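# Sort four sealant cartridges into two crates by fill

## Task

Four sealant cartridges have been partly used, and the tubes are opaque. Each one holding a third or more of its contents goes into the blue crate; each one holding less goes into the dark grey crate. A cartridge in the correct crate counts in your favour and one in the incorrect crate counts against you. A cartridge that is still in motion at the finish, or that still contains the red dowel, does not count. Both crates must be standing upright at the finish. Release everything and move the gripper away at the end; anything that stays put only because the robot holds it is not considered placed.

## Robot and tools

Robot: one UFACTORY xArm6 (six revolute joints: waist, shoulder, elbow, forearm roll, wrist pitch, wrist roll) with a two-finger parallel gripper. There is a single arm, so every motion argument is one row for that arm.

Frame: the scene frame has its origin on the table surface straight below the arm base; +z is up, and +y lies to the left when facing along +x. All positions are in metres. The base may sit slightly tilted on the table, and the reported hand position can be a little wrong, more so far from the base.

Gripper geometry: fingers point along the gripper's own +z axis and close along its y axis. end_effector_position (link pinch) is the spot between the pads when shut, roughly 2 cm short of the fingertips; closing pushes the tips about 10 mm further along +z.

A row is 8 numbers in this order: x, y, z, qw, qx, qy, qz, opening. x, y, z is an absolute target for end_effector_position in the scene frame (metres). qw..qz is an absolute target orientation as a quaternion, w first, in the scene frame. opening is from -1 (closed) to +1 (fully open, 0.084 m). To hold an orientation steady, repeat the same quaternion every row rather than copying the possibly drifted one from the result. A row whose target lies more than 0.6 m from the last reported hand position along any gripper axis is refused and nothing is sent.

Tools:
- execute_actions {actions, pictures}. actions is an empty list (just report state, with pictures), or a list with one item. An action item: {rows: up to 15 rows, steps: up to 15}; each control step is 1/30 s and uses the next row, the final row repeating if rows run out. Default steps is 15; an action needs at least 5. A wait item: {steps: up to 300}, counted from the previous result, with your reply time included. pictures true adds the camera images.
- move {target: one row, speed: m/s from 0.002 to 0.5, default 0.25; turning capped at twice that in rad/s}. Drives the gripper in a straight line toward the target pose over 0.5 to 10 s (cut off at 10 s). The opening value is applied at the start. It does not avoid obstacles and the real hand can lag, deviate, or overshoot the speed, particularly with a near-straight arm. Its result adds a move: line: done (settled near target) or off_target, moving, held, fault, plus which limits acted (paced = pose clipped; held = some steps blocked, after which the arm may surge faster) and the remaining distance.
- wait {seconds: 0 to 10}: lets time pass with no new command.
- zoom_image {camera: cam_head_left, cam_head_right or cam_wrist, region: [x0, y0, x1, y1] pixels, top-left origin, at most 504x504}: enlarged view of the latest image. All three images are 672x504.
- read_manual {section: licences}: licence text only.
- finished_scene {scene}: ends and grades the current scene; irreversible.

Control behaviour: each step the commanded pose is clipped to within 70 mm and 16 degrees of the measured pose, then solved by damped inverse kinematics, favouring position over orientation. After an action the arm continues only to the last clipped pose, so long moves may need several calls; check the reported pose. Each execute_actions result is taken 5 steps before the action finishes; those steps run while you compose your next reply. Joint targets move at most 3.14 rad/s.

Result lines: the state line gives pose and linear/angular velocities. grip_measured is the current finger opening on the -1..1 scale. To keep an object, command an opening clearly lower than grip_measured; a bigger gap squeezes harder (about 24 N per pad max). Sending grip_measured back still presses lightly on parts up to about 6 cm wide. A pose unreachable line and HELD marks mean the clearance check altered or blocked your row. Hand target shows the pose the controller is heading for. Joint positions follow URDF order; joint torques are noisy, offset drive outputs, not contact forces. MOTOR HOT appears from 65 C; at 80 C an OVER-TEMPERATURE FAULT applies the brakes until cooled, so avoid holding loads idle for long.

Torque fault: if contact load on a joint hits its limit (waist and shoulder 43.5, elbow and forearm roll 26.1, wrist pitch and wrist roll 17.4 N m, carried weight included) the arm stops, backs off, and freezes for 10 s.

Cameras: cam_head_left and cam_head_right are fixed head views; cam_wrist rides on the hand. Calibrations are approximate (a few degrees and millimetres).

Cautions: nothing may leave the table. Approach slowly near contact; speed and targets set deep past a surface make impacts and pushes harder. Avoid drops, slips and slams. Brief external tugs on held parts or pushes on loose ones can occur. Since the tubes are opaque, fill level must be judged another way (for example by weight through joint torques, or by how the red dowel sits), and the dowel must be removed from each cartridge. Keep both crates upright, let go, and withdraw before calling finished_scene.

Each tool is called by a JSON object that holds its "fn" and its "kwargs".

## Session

{"fn": "execute_actions", "kwargs": {"actions": []}}

Scene clock: 0.00 s of 6600.00 s.
end_effector_position=(+0.1112, +0.4006, +0.2603) grip_measured=+1.00 end_effector_quat_wxyz=(+0.126, +0.805, -0.492, -0.307) end_effector_velocity=(-0.000, -0.000, +0.000) end_effector_angular_velocity=(-0.001, +0.002, -0.001)
Joint positions: [ 1.203  0.094 -0.914  0.651  1.183  1.729  0.084]
Joint velocities: [-0.001  0.    -0.001  0.     0.002  0.001  0.   ]
Joint torques (N m, as the arm reports them, + toward a larger angle): no reading
Hand target: +0.111, +0.401, +0.260; +0.126, +0.805, -0.492, -0.307
camera_calibration (this result's frames):
cam_wrist: T_world_to_cam=[[-0.711396, -0.488678, 0.505083, 0.17741], [-0.32176, 0.865408, 0.384109, -0.340957], [-0.624809, 0.110738, -0.772885, 0.355989], [0, 0, 0, 1]] pos_world=[0.238927, 0.342342, 0.316496]

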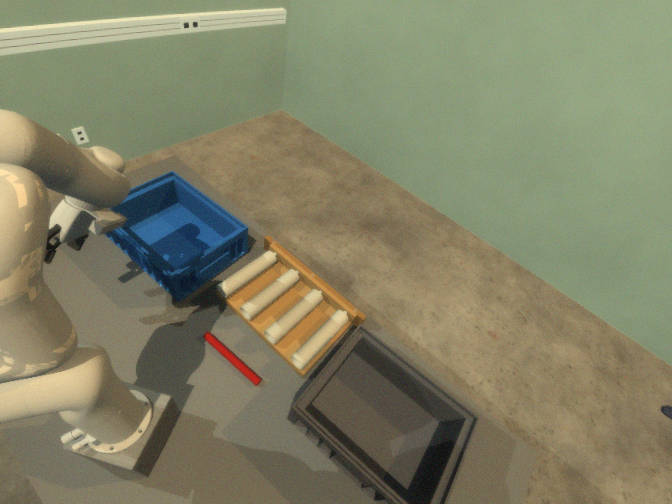

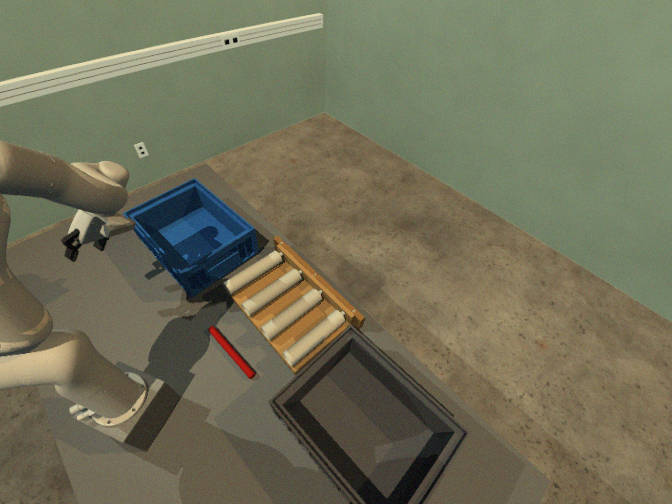

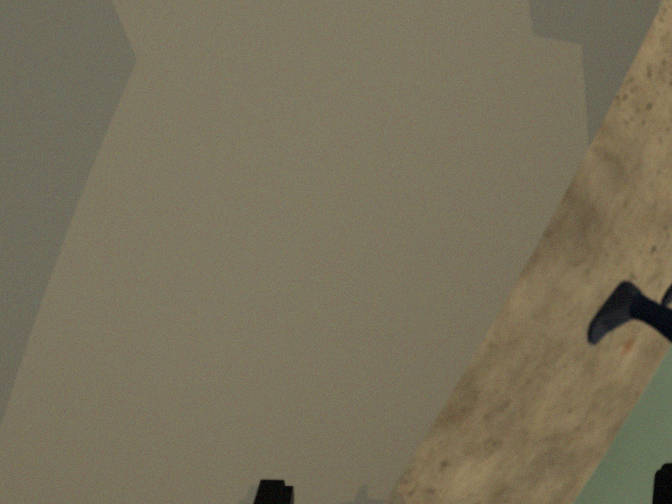

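{"fn": "zoom_image", "kwargs": {"camera": "cam_wrist", "region": [520,230,672,400]}}

{"fn": "zoom_image", "kwargs": {"camera": "cam_head_left", "region": [560,340,672,480]}}

Region (520, 230, 672, 400) of cam_wrist's 672x504 image, scaled by 2.965, with more detail than that image has; it fills the left 451 columns of this view, and the rest is white.

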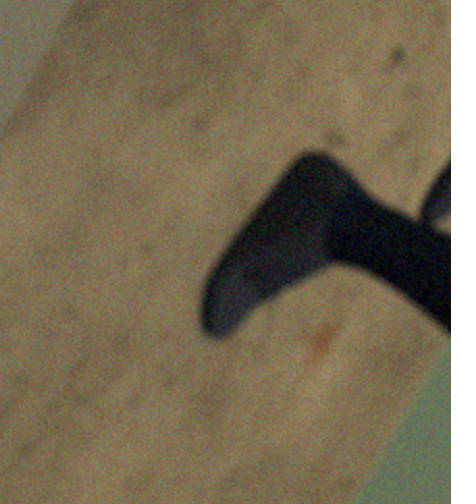

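Region (560, 340, 672, 480) of cam_head_left's 672x504 image, scaled by 3.600, with more detail than that image has; it fills the left 403 columns of this view, and the rest is white.

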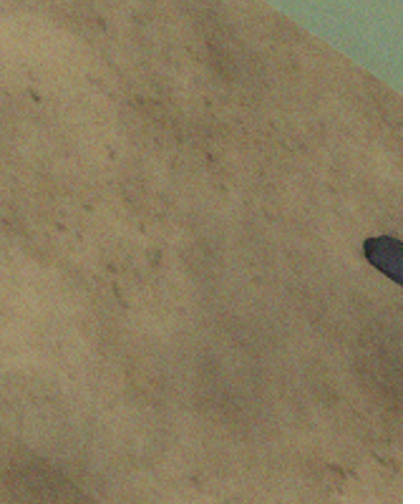

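{"fn": "move", "kwargs": {"target": [0.28,0.03,0.16,0,0.7071,-0.7071,0,1.0], "speed": 0.3}}

Scene clock: 3.83 s of 6600.00 s.
end_effector_position=(+0.2796, +0.0290, +0.1602) grip_measured=+1.00 end_effector_quat_wxyz=(+0.001, +0.707, -0.707, +0.001) end_effector_velocity=(+0.000, -0.001, -0.001) end_effector_angular_velocity=(-0.000, +0.001, +0.000)
Joint positions: [ 0.298 -0.284 -0.186  0.024  0.438  1.648  0.084]
Joint velocities: [-0.005  0.007 -0.001  0.    -0.005 -0.005  0.   ]
Joint torques (N m, as the arm reports them, + toward a larger angle): [-0.79 -7.32 -9.18 -1.23 -1.63  0.29]
Hand target: +0.280, +0.029, +0.160; +0.001, +0.707, -0.707, +0.001
Off the commanded pose: 0.001 m, 0 deg.
Kept back: nothing.
move: done
camera_calibration (this result's frames):
cam_wrist: T_world_to_cam=[[-0.999977, -0.00666394, 0.00128051, 0.313543], [-0.0066484, 0.999909, 0.0117791, 0.0409204], [-0.00135888, 0.0117703, -0.99993, 0.289905], [0, 0, 0, 1]] pos_world=[0.314202, -0.0422395, 0.289001]

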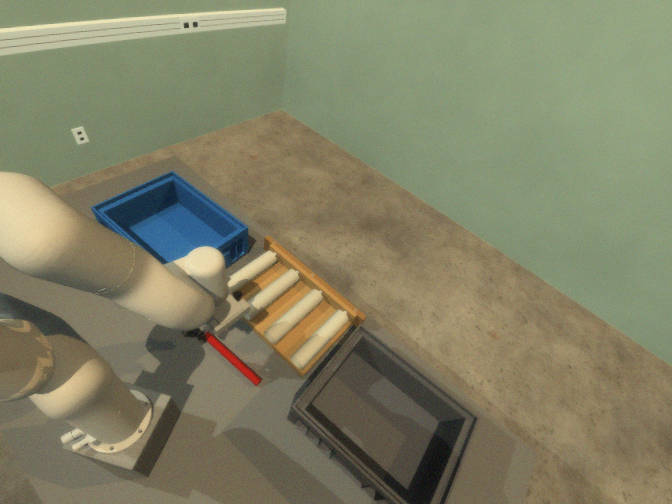

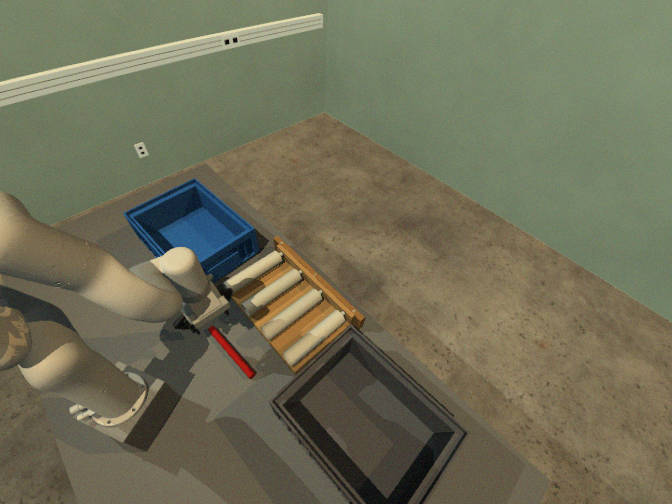

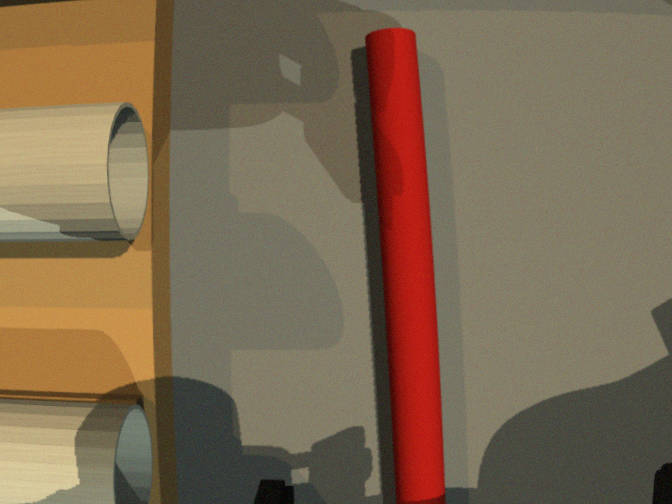

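{"fn": "move", "kwargs": {"target": [0.2775,0.0535,0.06,0,0.7337,-0.6794,0,0.5], "speed": 0.15}}

{"fn": "move", "kwargs": {"target": [0.2775,0.0535,0.025,0,0.7337,-0.6794,0,0.5], "speed": 0.07}}

Scene clock: 5.67 s of 6600.00 s.
end_effector_position=(+0.2779, +0.0538, +0.0599) grip_measured=+0.49 end_effector_quat_wxyz=(+0.004, +0.734, -0.679, +0.004) end_effector_velocity=(-0.000, +0.000, -0.002) end_effector_angular_velocity=(+0.005, -0.001, +0.002)
Joint positions: [ 0.407  0.262 -0.257  0.046 -0.037  1.656  0.065]
Joint velocities: [-0.061  0.009  0.002 -0.205 -0.013  0.143 -0.   ]
Joint torques (N m, as the arm reports them, + toward a larger angle): [ -0.48 -10.56  -4.22  -0.75  -1.65   0.19]
Hand target: +0.278, +0.054, +0.060; +0.003, +0.734, -0.679, +0.004
Off the commanded pose: 0.001 m, 1 deg.
Kept back: nothing.
move: done
camera_calibration (this result's frames):
cam_wrist: T_world_to_cam=[[-0.99658, -0.0826231, 0.00133062, 0.315303], [-0.0826179, 0.996575, 0.00358961, 0.0390947], [-0.00162265, 0.0034674, -0.999993, 0.189854], [0, 0, 0, 1]] pos_world=[0.317763, -0.0135678, 0.189293]

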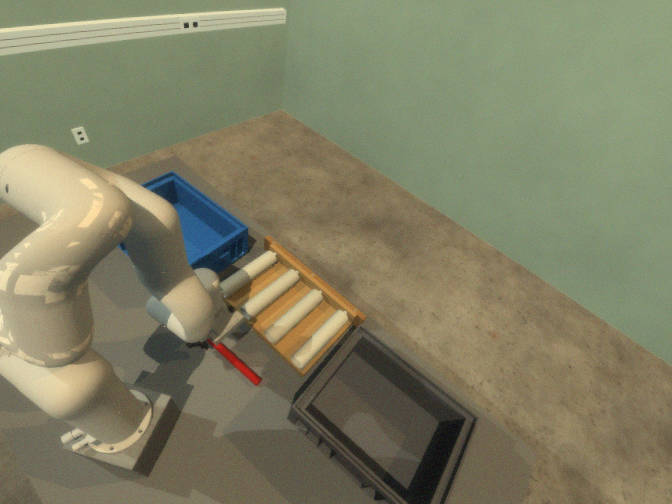

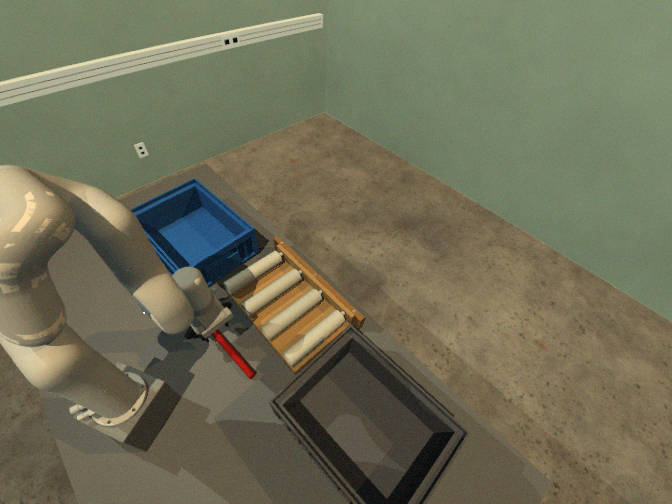

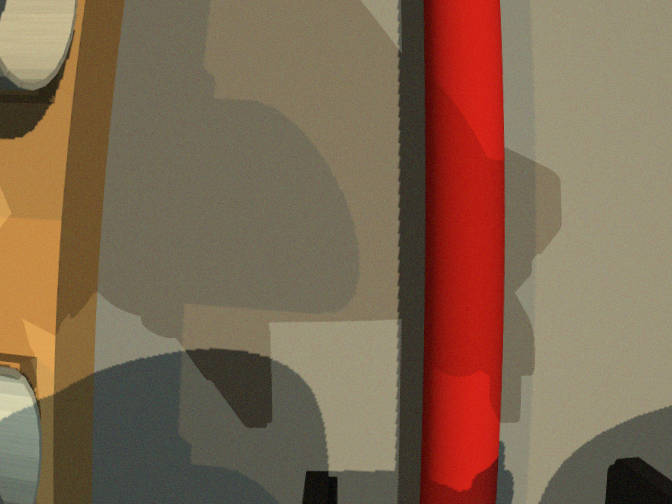

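Scene clock: 6.53 s of 6600.00 s.
end_effector_position=(+0.2776, +0.0535, +0.0251) grip_measured=+0.49 end_effector_quat_wxyz=(-0.000, +0.734, -0.679, +0.000) end_effector_velocity=(+0.000, +0.000, -0.001) end_effector_angular_velocity=(+0.004, +0.000, +0.000)
Joint positions: [ 0.369  0.449 -0.313 -0.06  -0.17   1.723  0.065]
Joint velocities: [-0.009  0.008 -0.004 -0.021 -0.005  0.012  0.   ]
Joint torques (N m, as the arm reports them, + toward a larger angle): [ -0.97 -11.56  -2.83  -1.07  -1.55   0.38]
Hand target: +0.278, +0.053, +0.025; +0.000, +0.734, -0.679, +0.000
Off the commanded pose: 0.000 m, 0 deg.
Kept back: nothing.
move: done
camera_calibration (this result's frames):
cam_wrist: T_world_to_cam=[[-0.996584, -0.0825733, 0.00144596, 0.315061], [-0.0825443, 0.996485, 0.0142872, 0.039204], [-0.00262062, 0.0141191, -0.999897, 0.15478], [0, 0, 0, 1]] pos_world=[0.317626, -0.015236, 0.153748]

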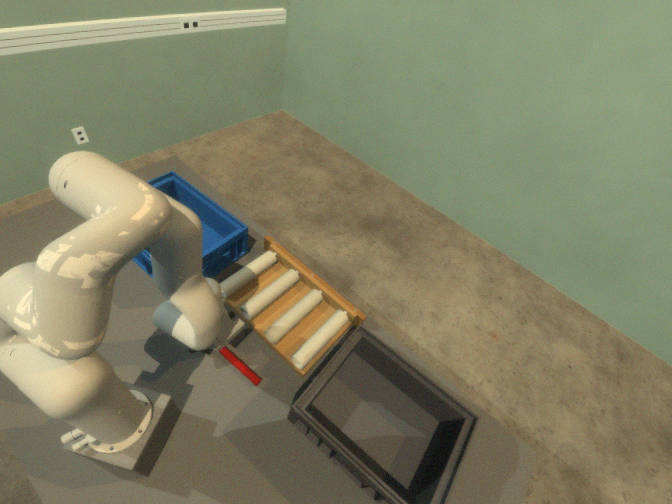

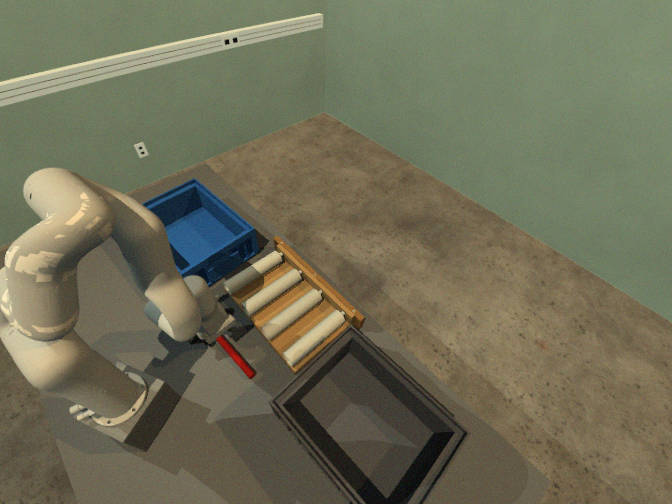

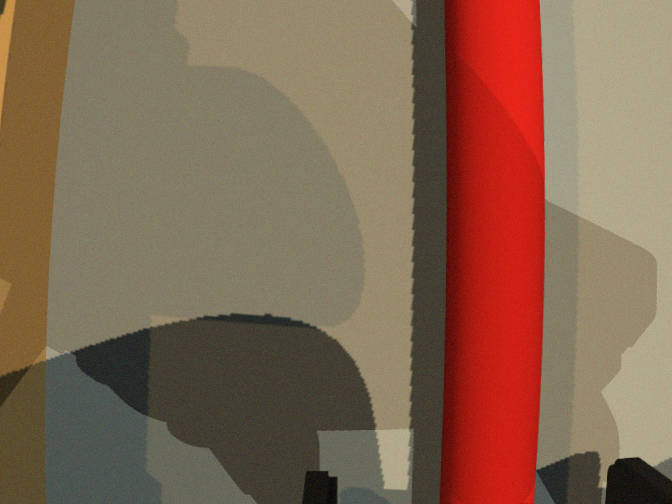

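{"fn": "execute_actions", "kwargs": {"actions": [{"rows":[[0.2775,0.0535,0.025,0,0.7337,-0.6794,0,0.3],[0.2775,0.0535,0.025,0,0.7337,-0.6794,0,0.1],[0.2775,0.0535,0.025,0,0.7337,-0.6794,0,-0.1],[0.2775,0.0535,0.025,0,0.7337,-0.6794,0,-0.25],[0.2775,0.0535,0.025,0,0.7337,-0.6794,0,-0.35],[0.2775,0.0535,0.025,0,0.7337,-0.6794,0,-0.42],[0.2775,0.0535,0.025,0,0.7337,-0.6794,0,-0.48],[0.2775,0.0535,0.025,0,0.7337,-0.6794,0,-0.54],[0.2775,0.0535,0.025,0,0.7337,-0.6794,0,-0.6],[0.2775,0.0535,0.025,0,0.7337,-0.6794,0,-0.7],[0.2775,0.0535,0.025,0,0.7337,-0.6794,0,-0.8],[0.2775,0.0535,0.025,0,0.7337,-0.6794,0,-0.9],[0.2775,0.0535,0.025,0,0.7337,-0.6794,0,-1.0]],"steps":15}]}}

{"fn": "move", "kwargs": {"target": [0.26,0.06,0.15,0,0.7337,-0.6794,0,-1.0], "speed": 0.15}}

Scene clock: 7.20 s of 6600.00 s.
end_effector_position=(+0.2775, +0.0535, +0.0250) grip_measured=-0.51 end_effector_quat_wxyz=(+0.000, +0.734, -0.679, -0.000) end_effector_velocity=(-0.000, -0.000, -0.000) end_effector_angular_velocity=(-0.000, +0.001, +0.000)
Joint positions: [ 0.368  0.45  -0.313 -0.063 -0.17   1.724  0.021]
Joint velocities: [-0.     0.     0.001 -0.    -0.     0.    -0.   ]
Joint torques (N m, as the arm reports them, + toward a larger angle): [ -0.71 -11.71  -2.71  -1.02  -1.55   0.26]
Steps of this call (steps 1 to 10: nothing new was sent; steps 11 to 20: the first 10 steps of this action). Readings (end_effector_position):
11: (+0.2775, +0.0535, +0.0249)
12: (+0.2775, +0.0535, +0.0249)
14: (+0.2775, +0.0535, +0.0250)
18: (+0.2775, +0.0535, +0.0250)
20: the state above

Scene clock: 8.87 s of 6600.00 s.
end_effector_position=(+0.2597, +0.0600, +0.1502) grip_measured=-0.51 end_effector_quat_wxyz=(+0.000, +0.734, -0.679, -0.000) end_effector_velocity=(+0.000, +0.000, +0.002) end_effector_angular_velocity=(+0.001, -0.001, -0.001)
Joint positions: [ 0.424 -0.291 -0.134  0.022  0.392  1.698  0.021]
Joint velocities: [-0.001 -0.01   0.     0.001  0.009 -0.    -0.   ]
Joint torques (N m, as the arm reports them, + toward a larger angle): [-0.63 -6.69 -8.8  -1.19 -1.67  0.27]
Hand target: +0.260, +0.060, +0.151; +0.000, +0.734, -0.679, +0.000
Off your previous action's commanded pose: 0.000 m, 0 deg at its last step (step 5 of this call).
Off the commanded pose: 0.000 m, 0 deg.
Kept back: nothing.
move: done
camera_calibration (this result's frames):
cam_wrist: T_world_to_cam=[[-0.996586, -0.0825259, 0.00255448, 0.297343], [-0.0824812, 0.996489, 0.0143465, 0.0294176], [-0.00372946, 0.0140868, -0.999894, 0.280042], [0, 0, 0, 1]] pos_world=[0.299798, -0.00872075, 0.27883]

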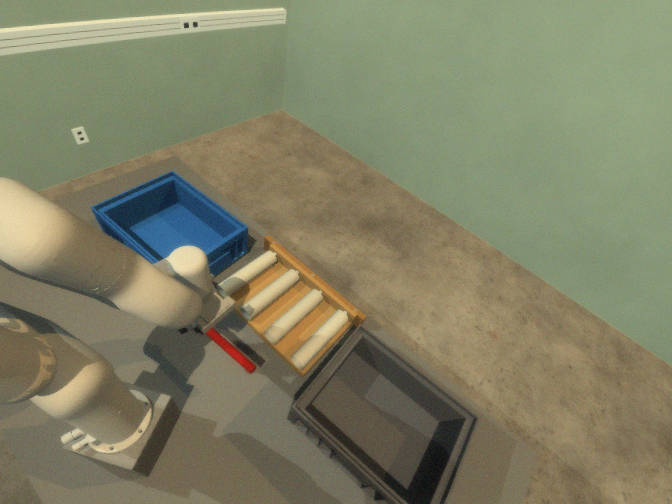

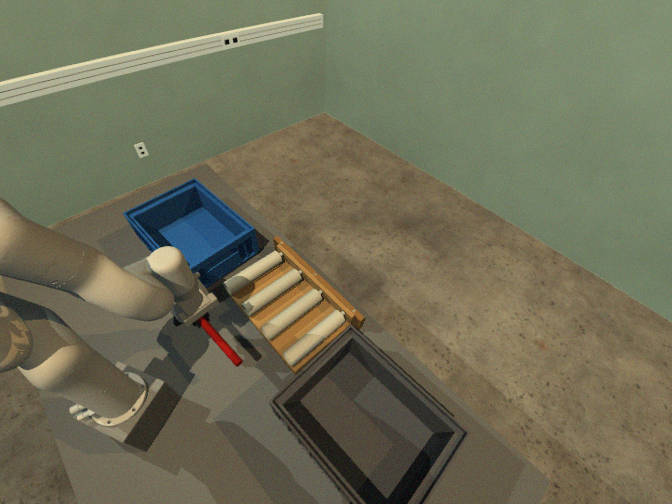

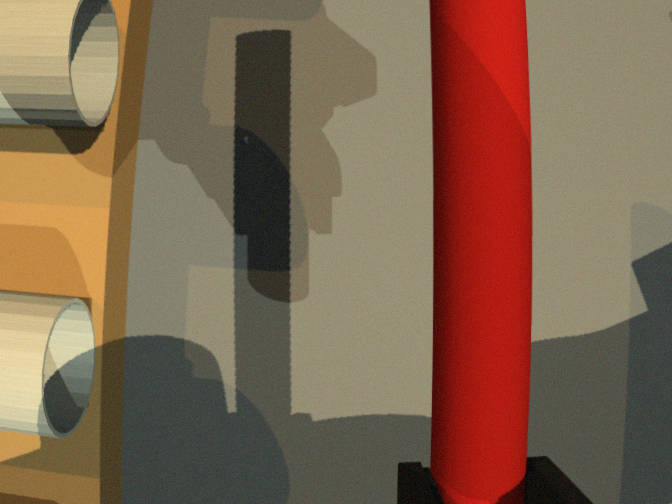

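{"fn": "move", "kwargs": {"target": [0.30,0.115,0.17,0,1,0,0,-1.0], "speed": 0.25}}

Scene clock: 13.53 s of 6600.00 s.
end_effector_position=(+0.3000, +0.1150, +0.1700) grip_measured=-0.51 end_effector_quat_wxyz=(-0.000, +1.000, -0.000, -0.000) end_effector_velocity=(+0.001, +0.001, +0.000) end_effector_angular_velocity=(+0.002, -0.000, +0.008)
Joint positions: [ 0.564 -0.189 -0.326  0.009  0.481  0.357  0.021]
Joint velocities: [ 0.     0.001 -0.002  0.004  0.001 -0.012  0.   ]
Joint torques (N m, as the arm reports them, + toward a larger angle): [-0.72 -9.23 -9.84 -1.2  -1.69  0.24]
Hand target: +0.300, +0.115, +0.170; -0.000, +1.000, -0.000, -0.000
Off the commanded pose: 0.000 m, 0 deg.
Kept back: nothing.
move: done
camera_calibration (this result's frames):
cam_wrist: T_world_to_cam=[[0.00513062, -0.999985, 0.00187133, 0.147093], [-0.999879, -0.00510252, 0.0147267, 0.367997], [-0.014717, -0.00194666, -0.99989, 0.304348], [0, 0, 0, 1]] pos_world=[0.371677, 0.149561, 0.29862]

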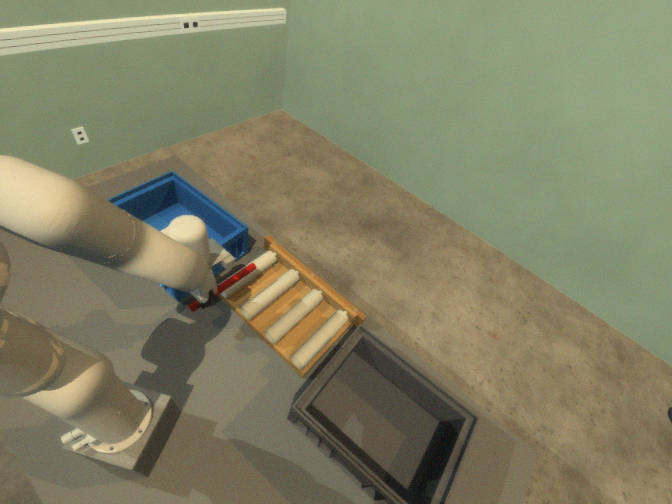

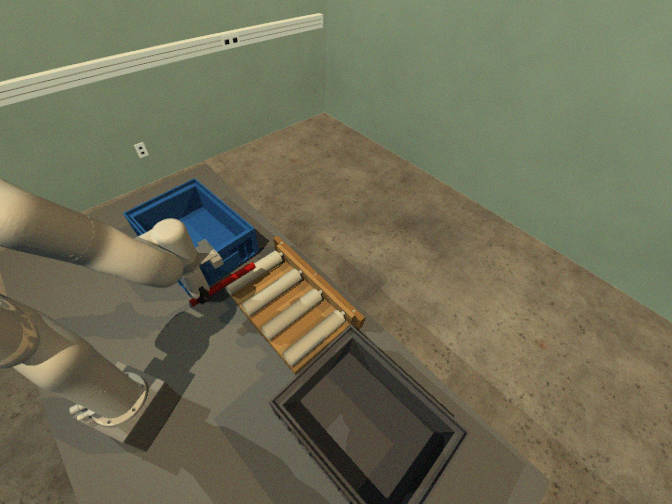

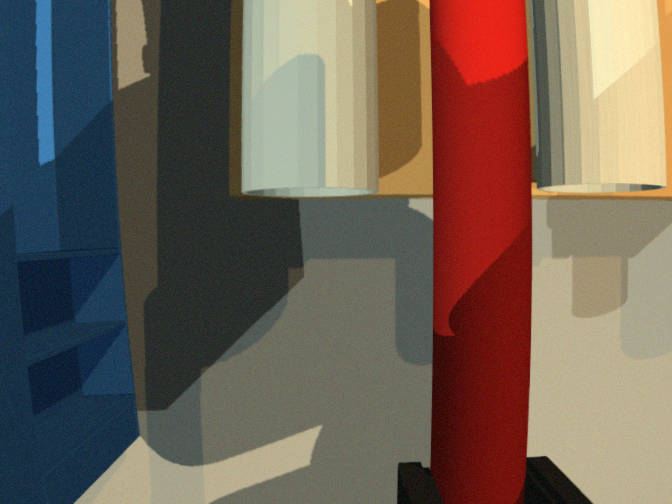

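{"fn": "move", "kwargs": {"target": [0.185,0.157,0.125,0,1,0,0,-1.0], "speed": 0.2}}

{"fn": "move", "kwargs": {"target": [0.185,0.157,0.072,0,1,0,0,-1.0], "speed": 0.1}}

Scene clock: 15.37 s of 6600.00 s.
end_effector_position=(+0.1853, +0.1579, +0.1250) grip_measured=-0.51 end_effector_quat_wxyz=(-0.001, +1.000, -0.000, -0.000) end_effector_velocity=(-0.002, +0.000, -0.001) end_effector_angular_velocity=(-0.005, -0.004, -0.000)
Joint positions: [ 0.904 -0.222 -0.059 -0.026  0.247  0.729  0.021]
Joint velocities: [ 0.004  0.004  0.003 -0.027 -0.006  0.031 -0.   ]
Joint torques (N m, as the arm reports them, + toward a larger angle): [-0.38 -6.13 -7.58 -0.87 -1.7   0.46]
Hand target: +0.185, +0.158, +0.125; -0.000, +1.000, +0.000, -0.000
Off the commanded pose: 0.001 m, 0 deg.
Kept back: nothing.
move: done
camera_calibration (this result's frames):
cam_wrist: T_world_to_cam=[[0.00566076, -0.999984, 0.000426483, 0.190727], [-0.99987, -0.00565366, 0.0151327, 0.254208], [-0.0151301, -0.00051209, -0.999885, 0.257538], [0, 0, 0, 1]] pos_world=[0.256992, 0.192293, 0.25358]

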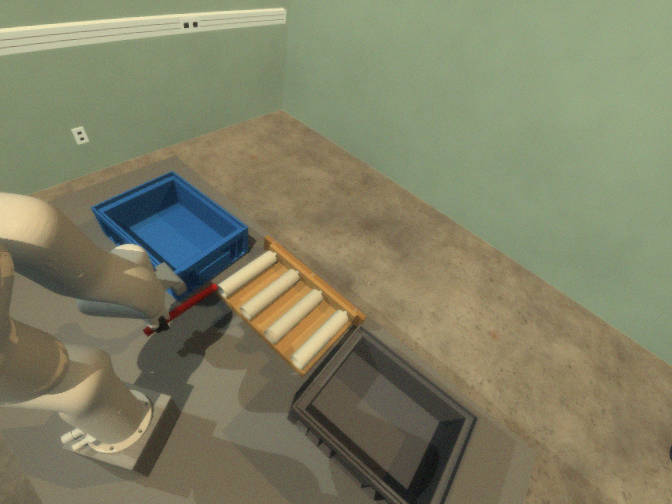

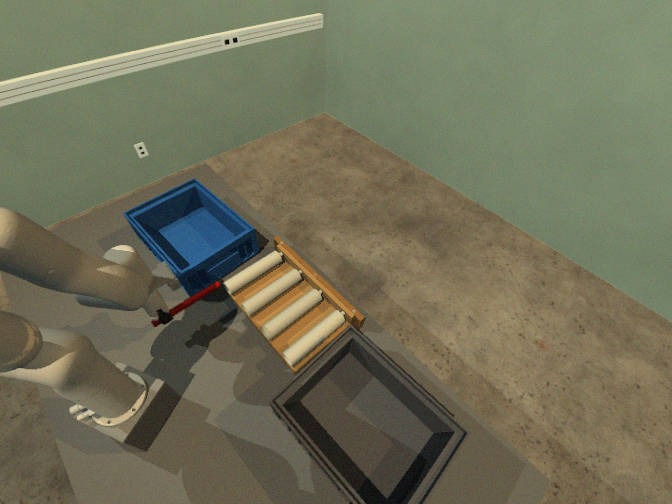

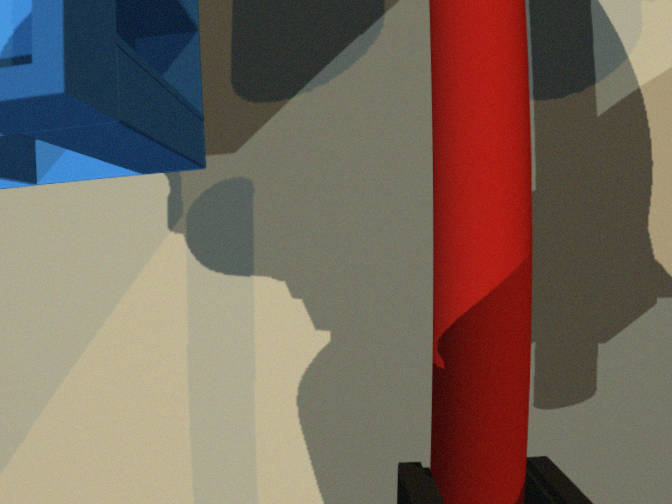

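Scene clock: 16.40 s of 6600.00 s.
end_effector_position=(+0.1851, +0.1572, +0.0719) grip_measured=-0.51 end_effector_quat_wxyz=(-0.003, +1.000, -0.000, -0.002) end_effector_velocity=(-0.001, +0.000, -0.002) end_effector_angular_velocity=(-0.009, -0.011, -0.001)
Joint positions: [ 0.905  0.146 -0.112  0.008 -0.067  0.697  0.021]
Joint velocities: [ 0.103  0.012  0.     0.268 -0.015 -0.163  0.   ]
Joint torques (N m, as the arm reports them, + toward a larger angle): [-0.27 -9.09 -3.98 -1.03 -1.57  0.19]
Hand target: +0.185, +0.157, +0.072; -0.002, +1.000, -0.000, -0.002
Off the commanded pose: 0.000 m, 0 deg.
Kept back: nothing.
move: done
camera_calibration (this result's frames):
cam_wrist: T_world_to_cam=[[0.00576093, -0.999977, -0.00366105, 0.190334], [-0.999797, -0.00583052, 0.019291, 0.254559], [-0.0193119, 0.00354917, -0.999807, 0.204652], [0, 0, 0, 1]] pos_world=[0.257363, 0.191088, 0.200398]

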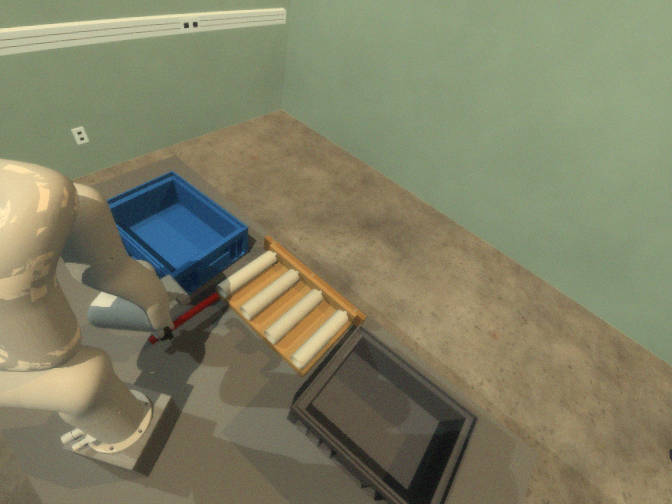

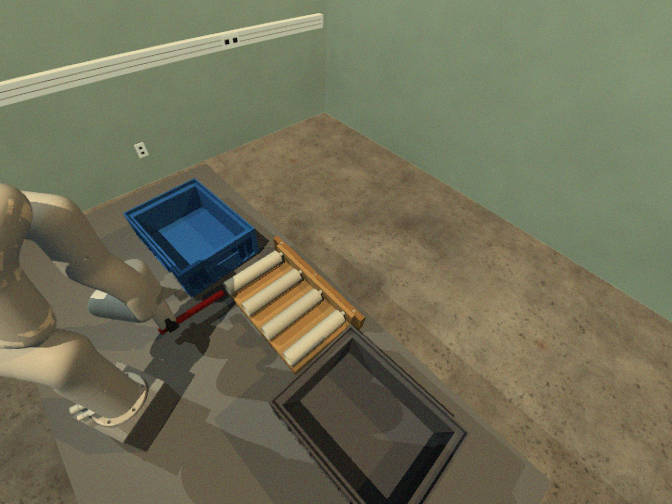

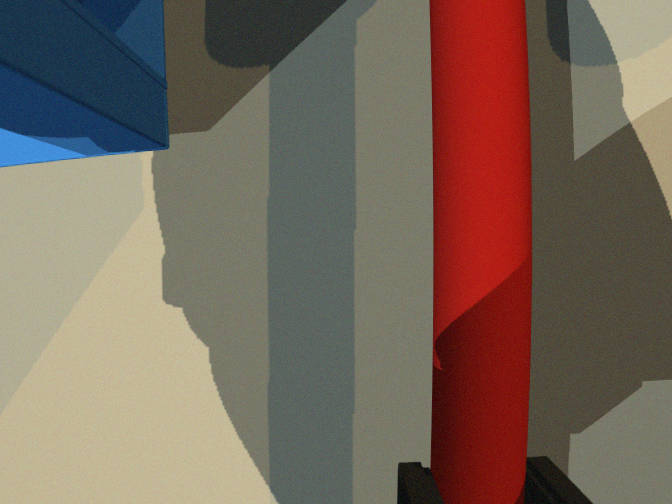

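{"fn": "execute_actions", "kwargs": {"actions": []}}

Scene clock: 17.17 s of 6600.00 s.
end_effector_position=(+0.1850, +0.1571, +0.0717) grip_measured=-0.51 end_effector_quat_wxyz=(-0.002, +1.000, -0.000, -0.002) end_effector_velocity=(-0.000, -0.000, -0.000) end_effector_angular_velocity=(-0.001, +0.001, -0.001)
Joint positions: [ 0.916  0.147 -0.112  0.036 -0.069  0.68   0.021]
Joint velocities: [-0.     0.     0.     0.     0.001  0.    -0.   ]
Joint torques (N m, as the arm reports them, + toward a larger angle): [-0.38 -8.92 -3.89 -1.07 -1.91  0.25]
Hand target: +0.185, +0.157, +0.072; -0.002, +1.000, -0.000, -0.002
Off the commanded pose: 0.000 m, 0 deg.
Kept back: nothing.
Steps of this call (steps 1 to 23: nothing new was sent). Readings (end_effector_position):
1: (+0.1851, +0.1572, +0.0719)
2: (+0.1851, +0.1572, +0.0719)
4: (+0.1851, +0.1572, +0.0718)
8: (+0.1850, +0.1571, +0.0717)
23: the state above
camera_calibration (this result's frames):
cam_wrist: T_world_to_cam=[[0.00576232, -0.999981, -0.00237174, 0.190148], [-0.999815, -0.00580482, 0.01832, 0.254502], [-0.0183334, 0.00226574, -0.999829, 0.204425], [0, 0, 0, 1]] pos_world=[0.257107, 0.191158, 0.200179]

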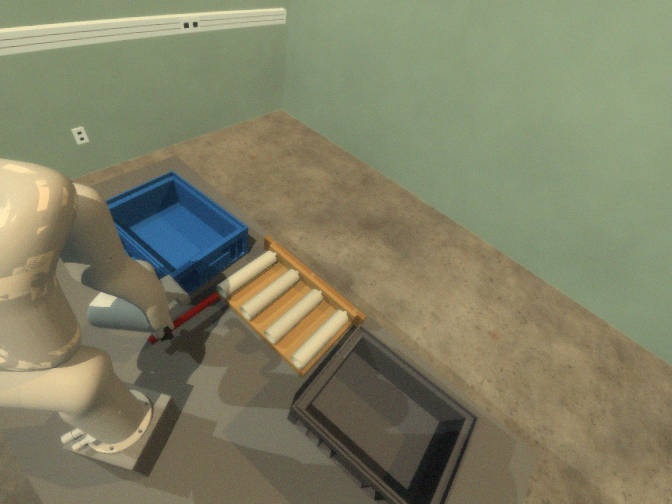

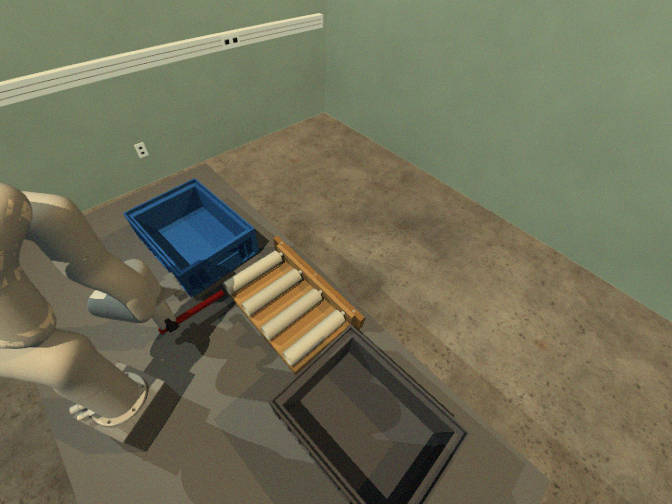

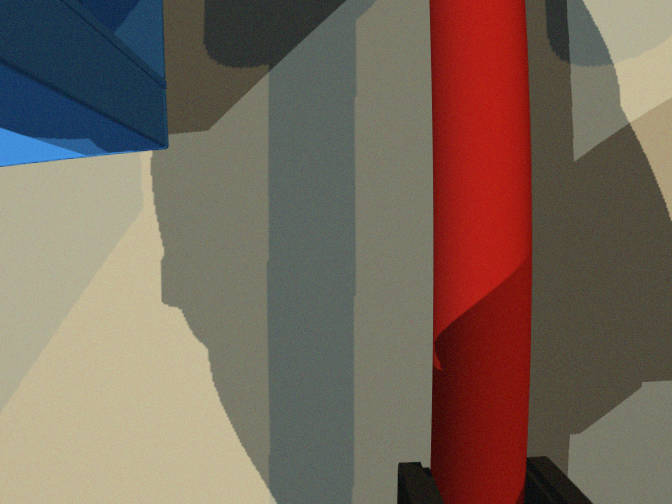

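{"fn": "move", "kwargs": {"target": [0.345, 0.159, 0.072, 0, 1, 0, 0, -1], "speed": 0.05}}

Scene clock: 20.93 s of 6600.00 s.
end_effector_position=(+0.3449, +0.1580, +0.0722) grip_measured=-0.51 end_effector_quat_wxyz=(+0.000, +1.000, +0.000, +0.000) end_effector_velocity=(+0.001, -0.000, -0.000) end_effector_angular_velocity=(-0.000, +0.001, +0.002)
Joint positions: [ 0.63   0.338 -0.563  0.005  0.19   0.425  0.021]
Joint velocities: [-0.001  0.003 -0.004  0.002  0.003 -0.005  0.   ]
Joint torques (N m, as the arm reports them, + toward a larger angle): [ -0.45 -14.29  -7.11  -1.08  -1.73   0.33]
Hand target: +0.345, +0.158, +0.072; +0.000, +1.000, +0.000, +0.000
Off the commanded pose: 0.001 m, 0 deg.
Kept back: nothing.
move: done
camera_calibration (this result's frames):
cam_wrist: T_world_to_cam=[[0.00592788, -0.999979, 0.00268681, 0.189769], [-0.999877, -0.00588831, 0.0145067, 0.414722], [-0.0144906, -0.00277247, -0.999891, 0.207318], [0, 0, 0, 1]] pos_world=[0.41655, 0.192782, 0.200769]

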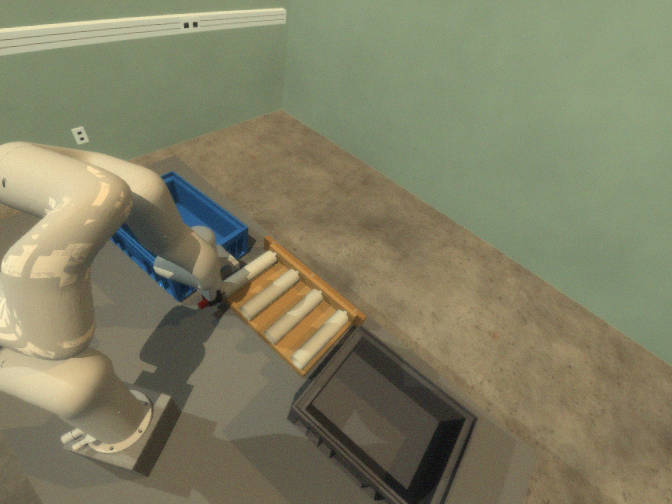

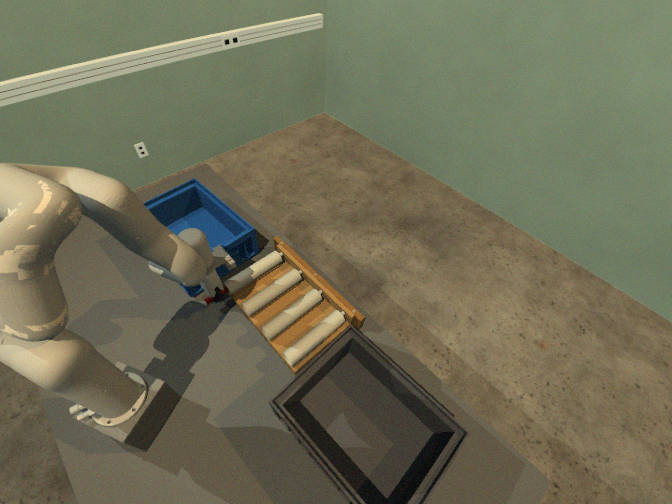

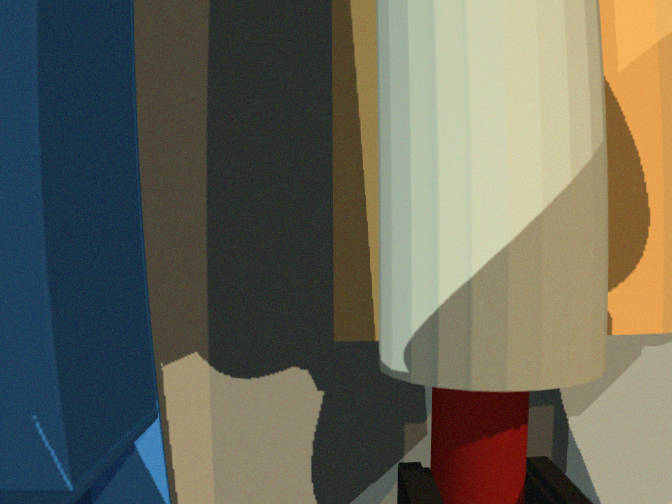

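{"fn": "move", "kwargs": {"target": [0.366, 0.159, 0.072, 0, 1, 0, 0, -1], "speed": 0.04}}

Scene clock: 22.00 s of 6600.00 s.
end_effector_position=(+0.3658, +0.1589, +0.0720) grip_measured=-0.51 end_effector_quat_wxyz=(+0.000, +1.000, +0.000, -0.000) end_effector_velocity=(+0.000, -0.000, -0.001) end_effector_angular_velocity=(-0.001, +0.003, +0.002)
Joint positions: [ 0.61   0.372 -0.632  0.01   0.225  0.4    0.021]
Joint velocities: [-0.001  0.003 -0.004  0.001  0.004 -0.003 -0.   ]
Joint torques (N m, as the arm reports them, + toward a larger angle): [ -0.65 -15.14  -7.36  -1.27  -1.7    0.26]
Hand target: +0.366, +0.159, +0.072; +0.000, +1.000, -0.000, +0.000
Off the commanded pose: 0.000 m, 0 deg.
Kept back: nothing.
move: done
camera_calibration (this result's frames):
cam_wrist: T_world_to_cam=[[0.00587836, -0.999981, 0.00204296, 0.190543], [-0.999873, -0.00584751, 0.0147922, 0.43553], [-0.0147799, -0.00212966, -0.999889, 0.207442], [0, 0, 0, 1]] pos_world=[0.437421, 0.193528, 0.200587]

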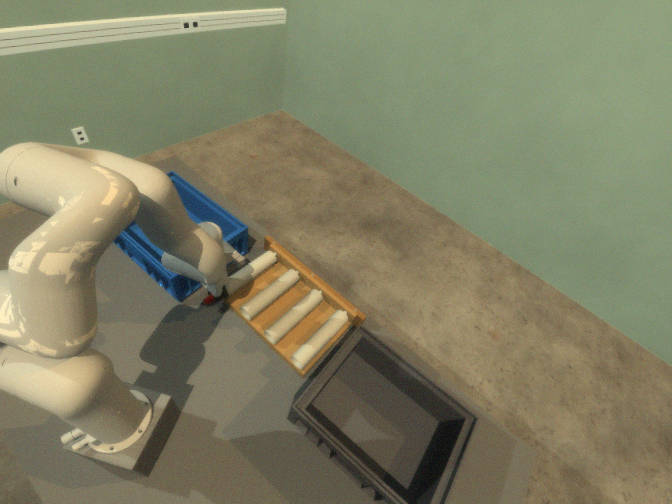

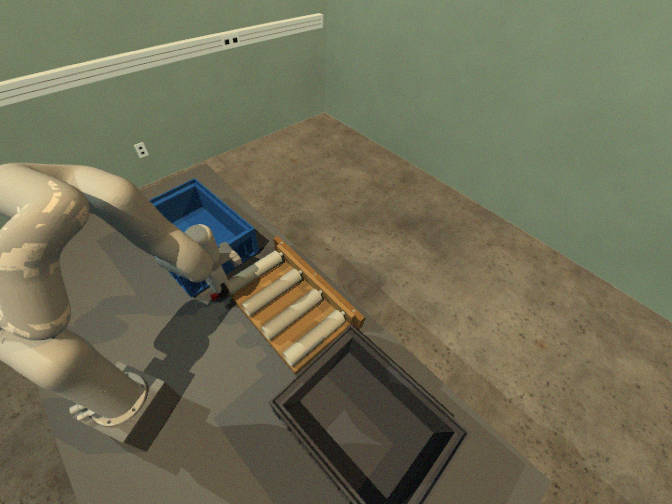

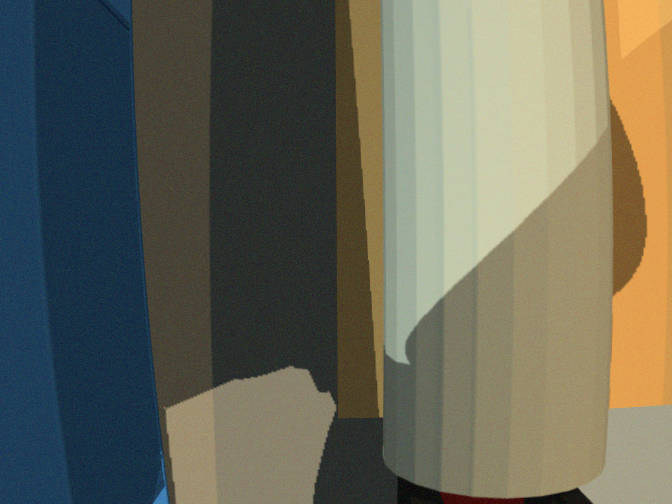

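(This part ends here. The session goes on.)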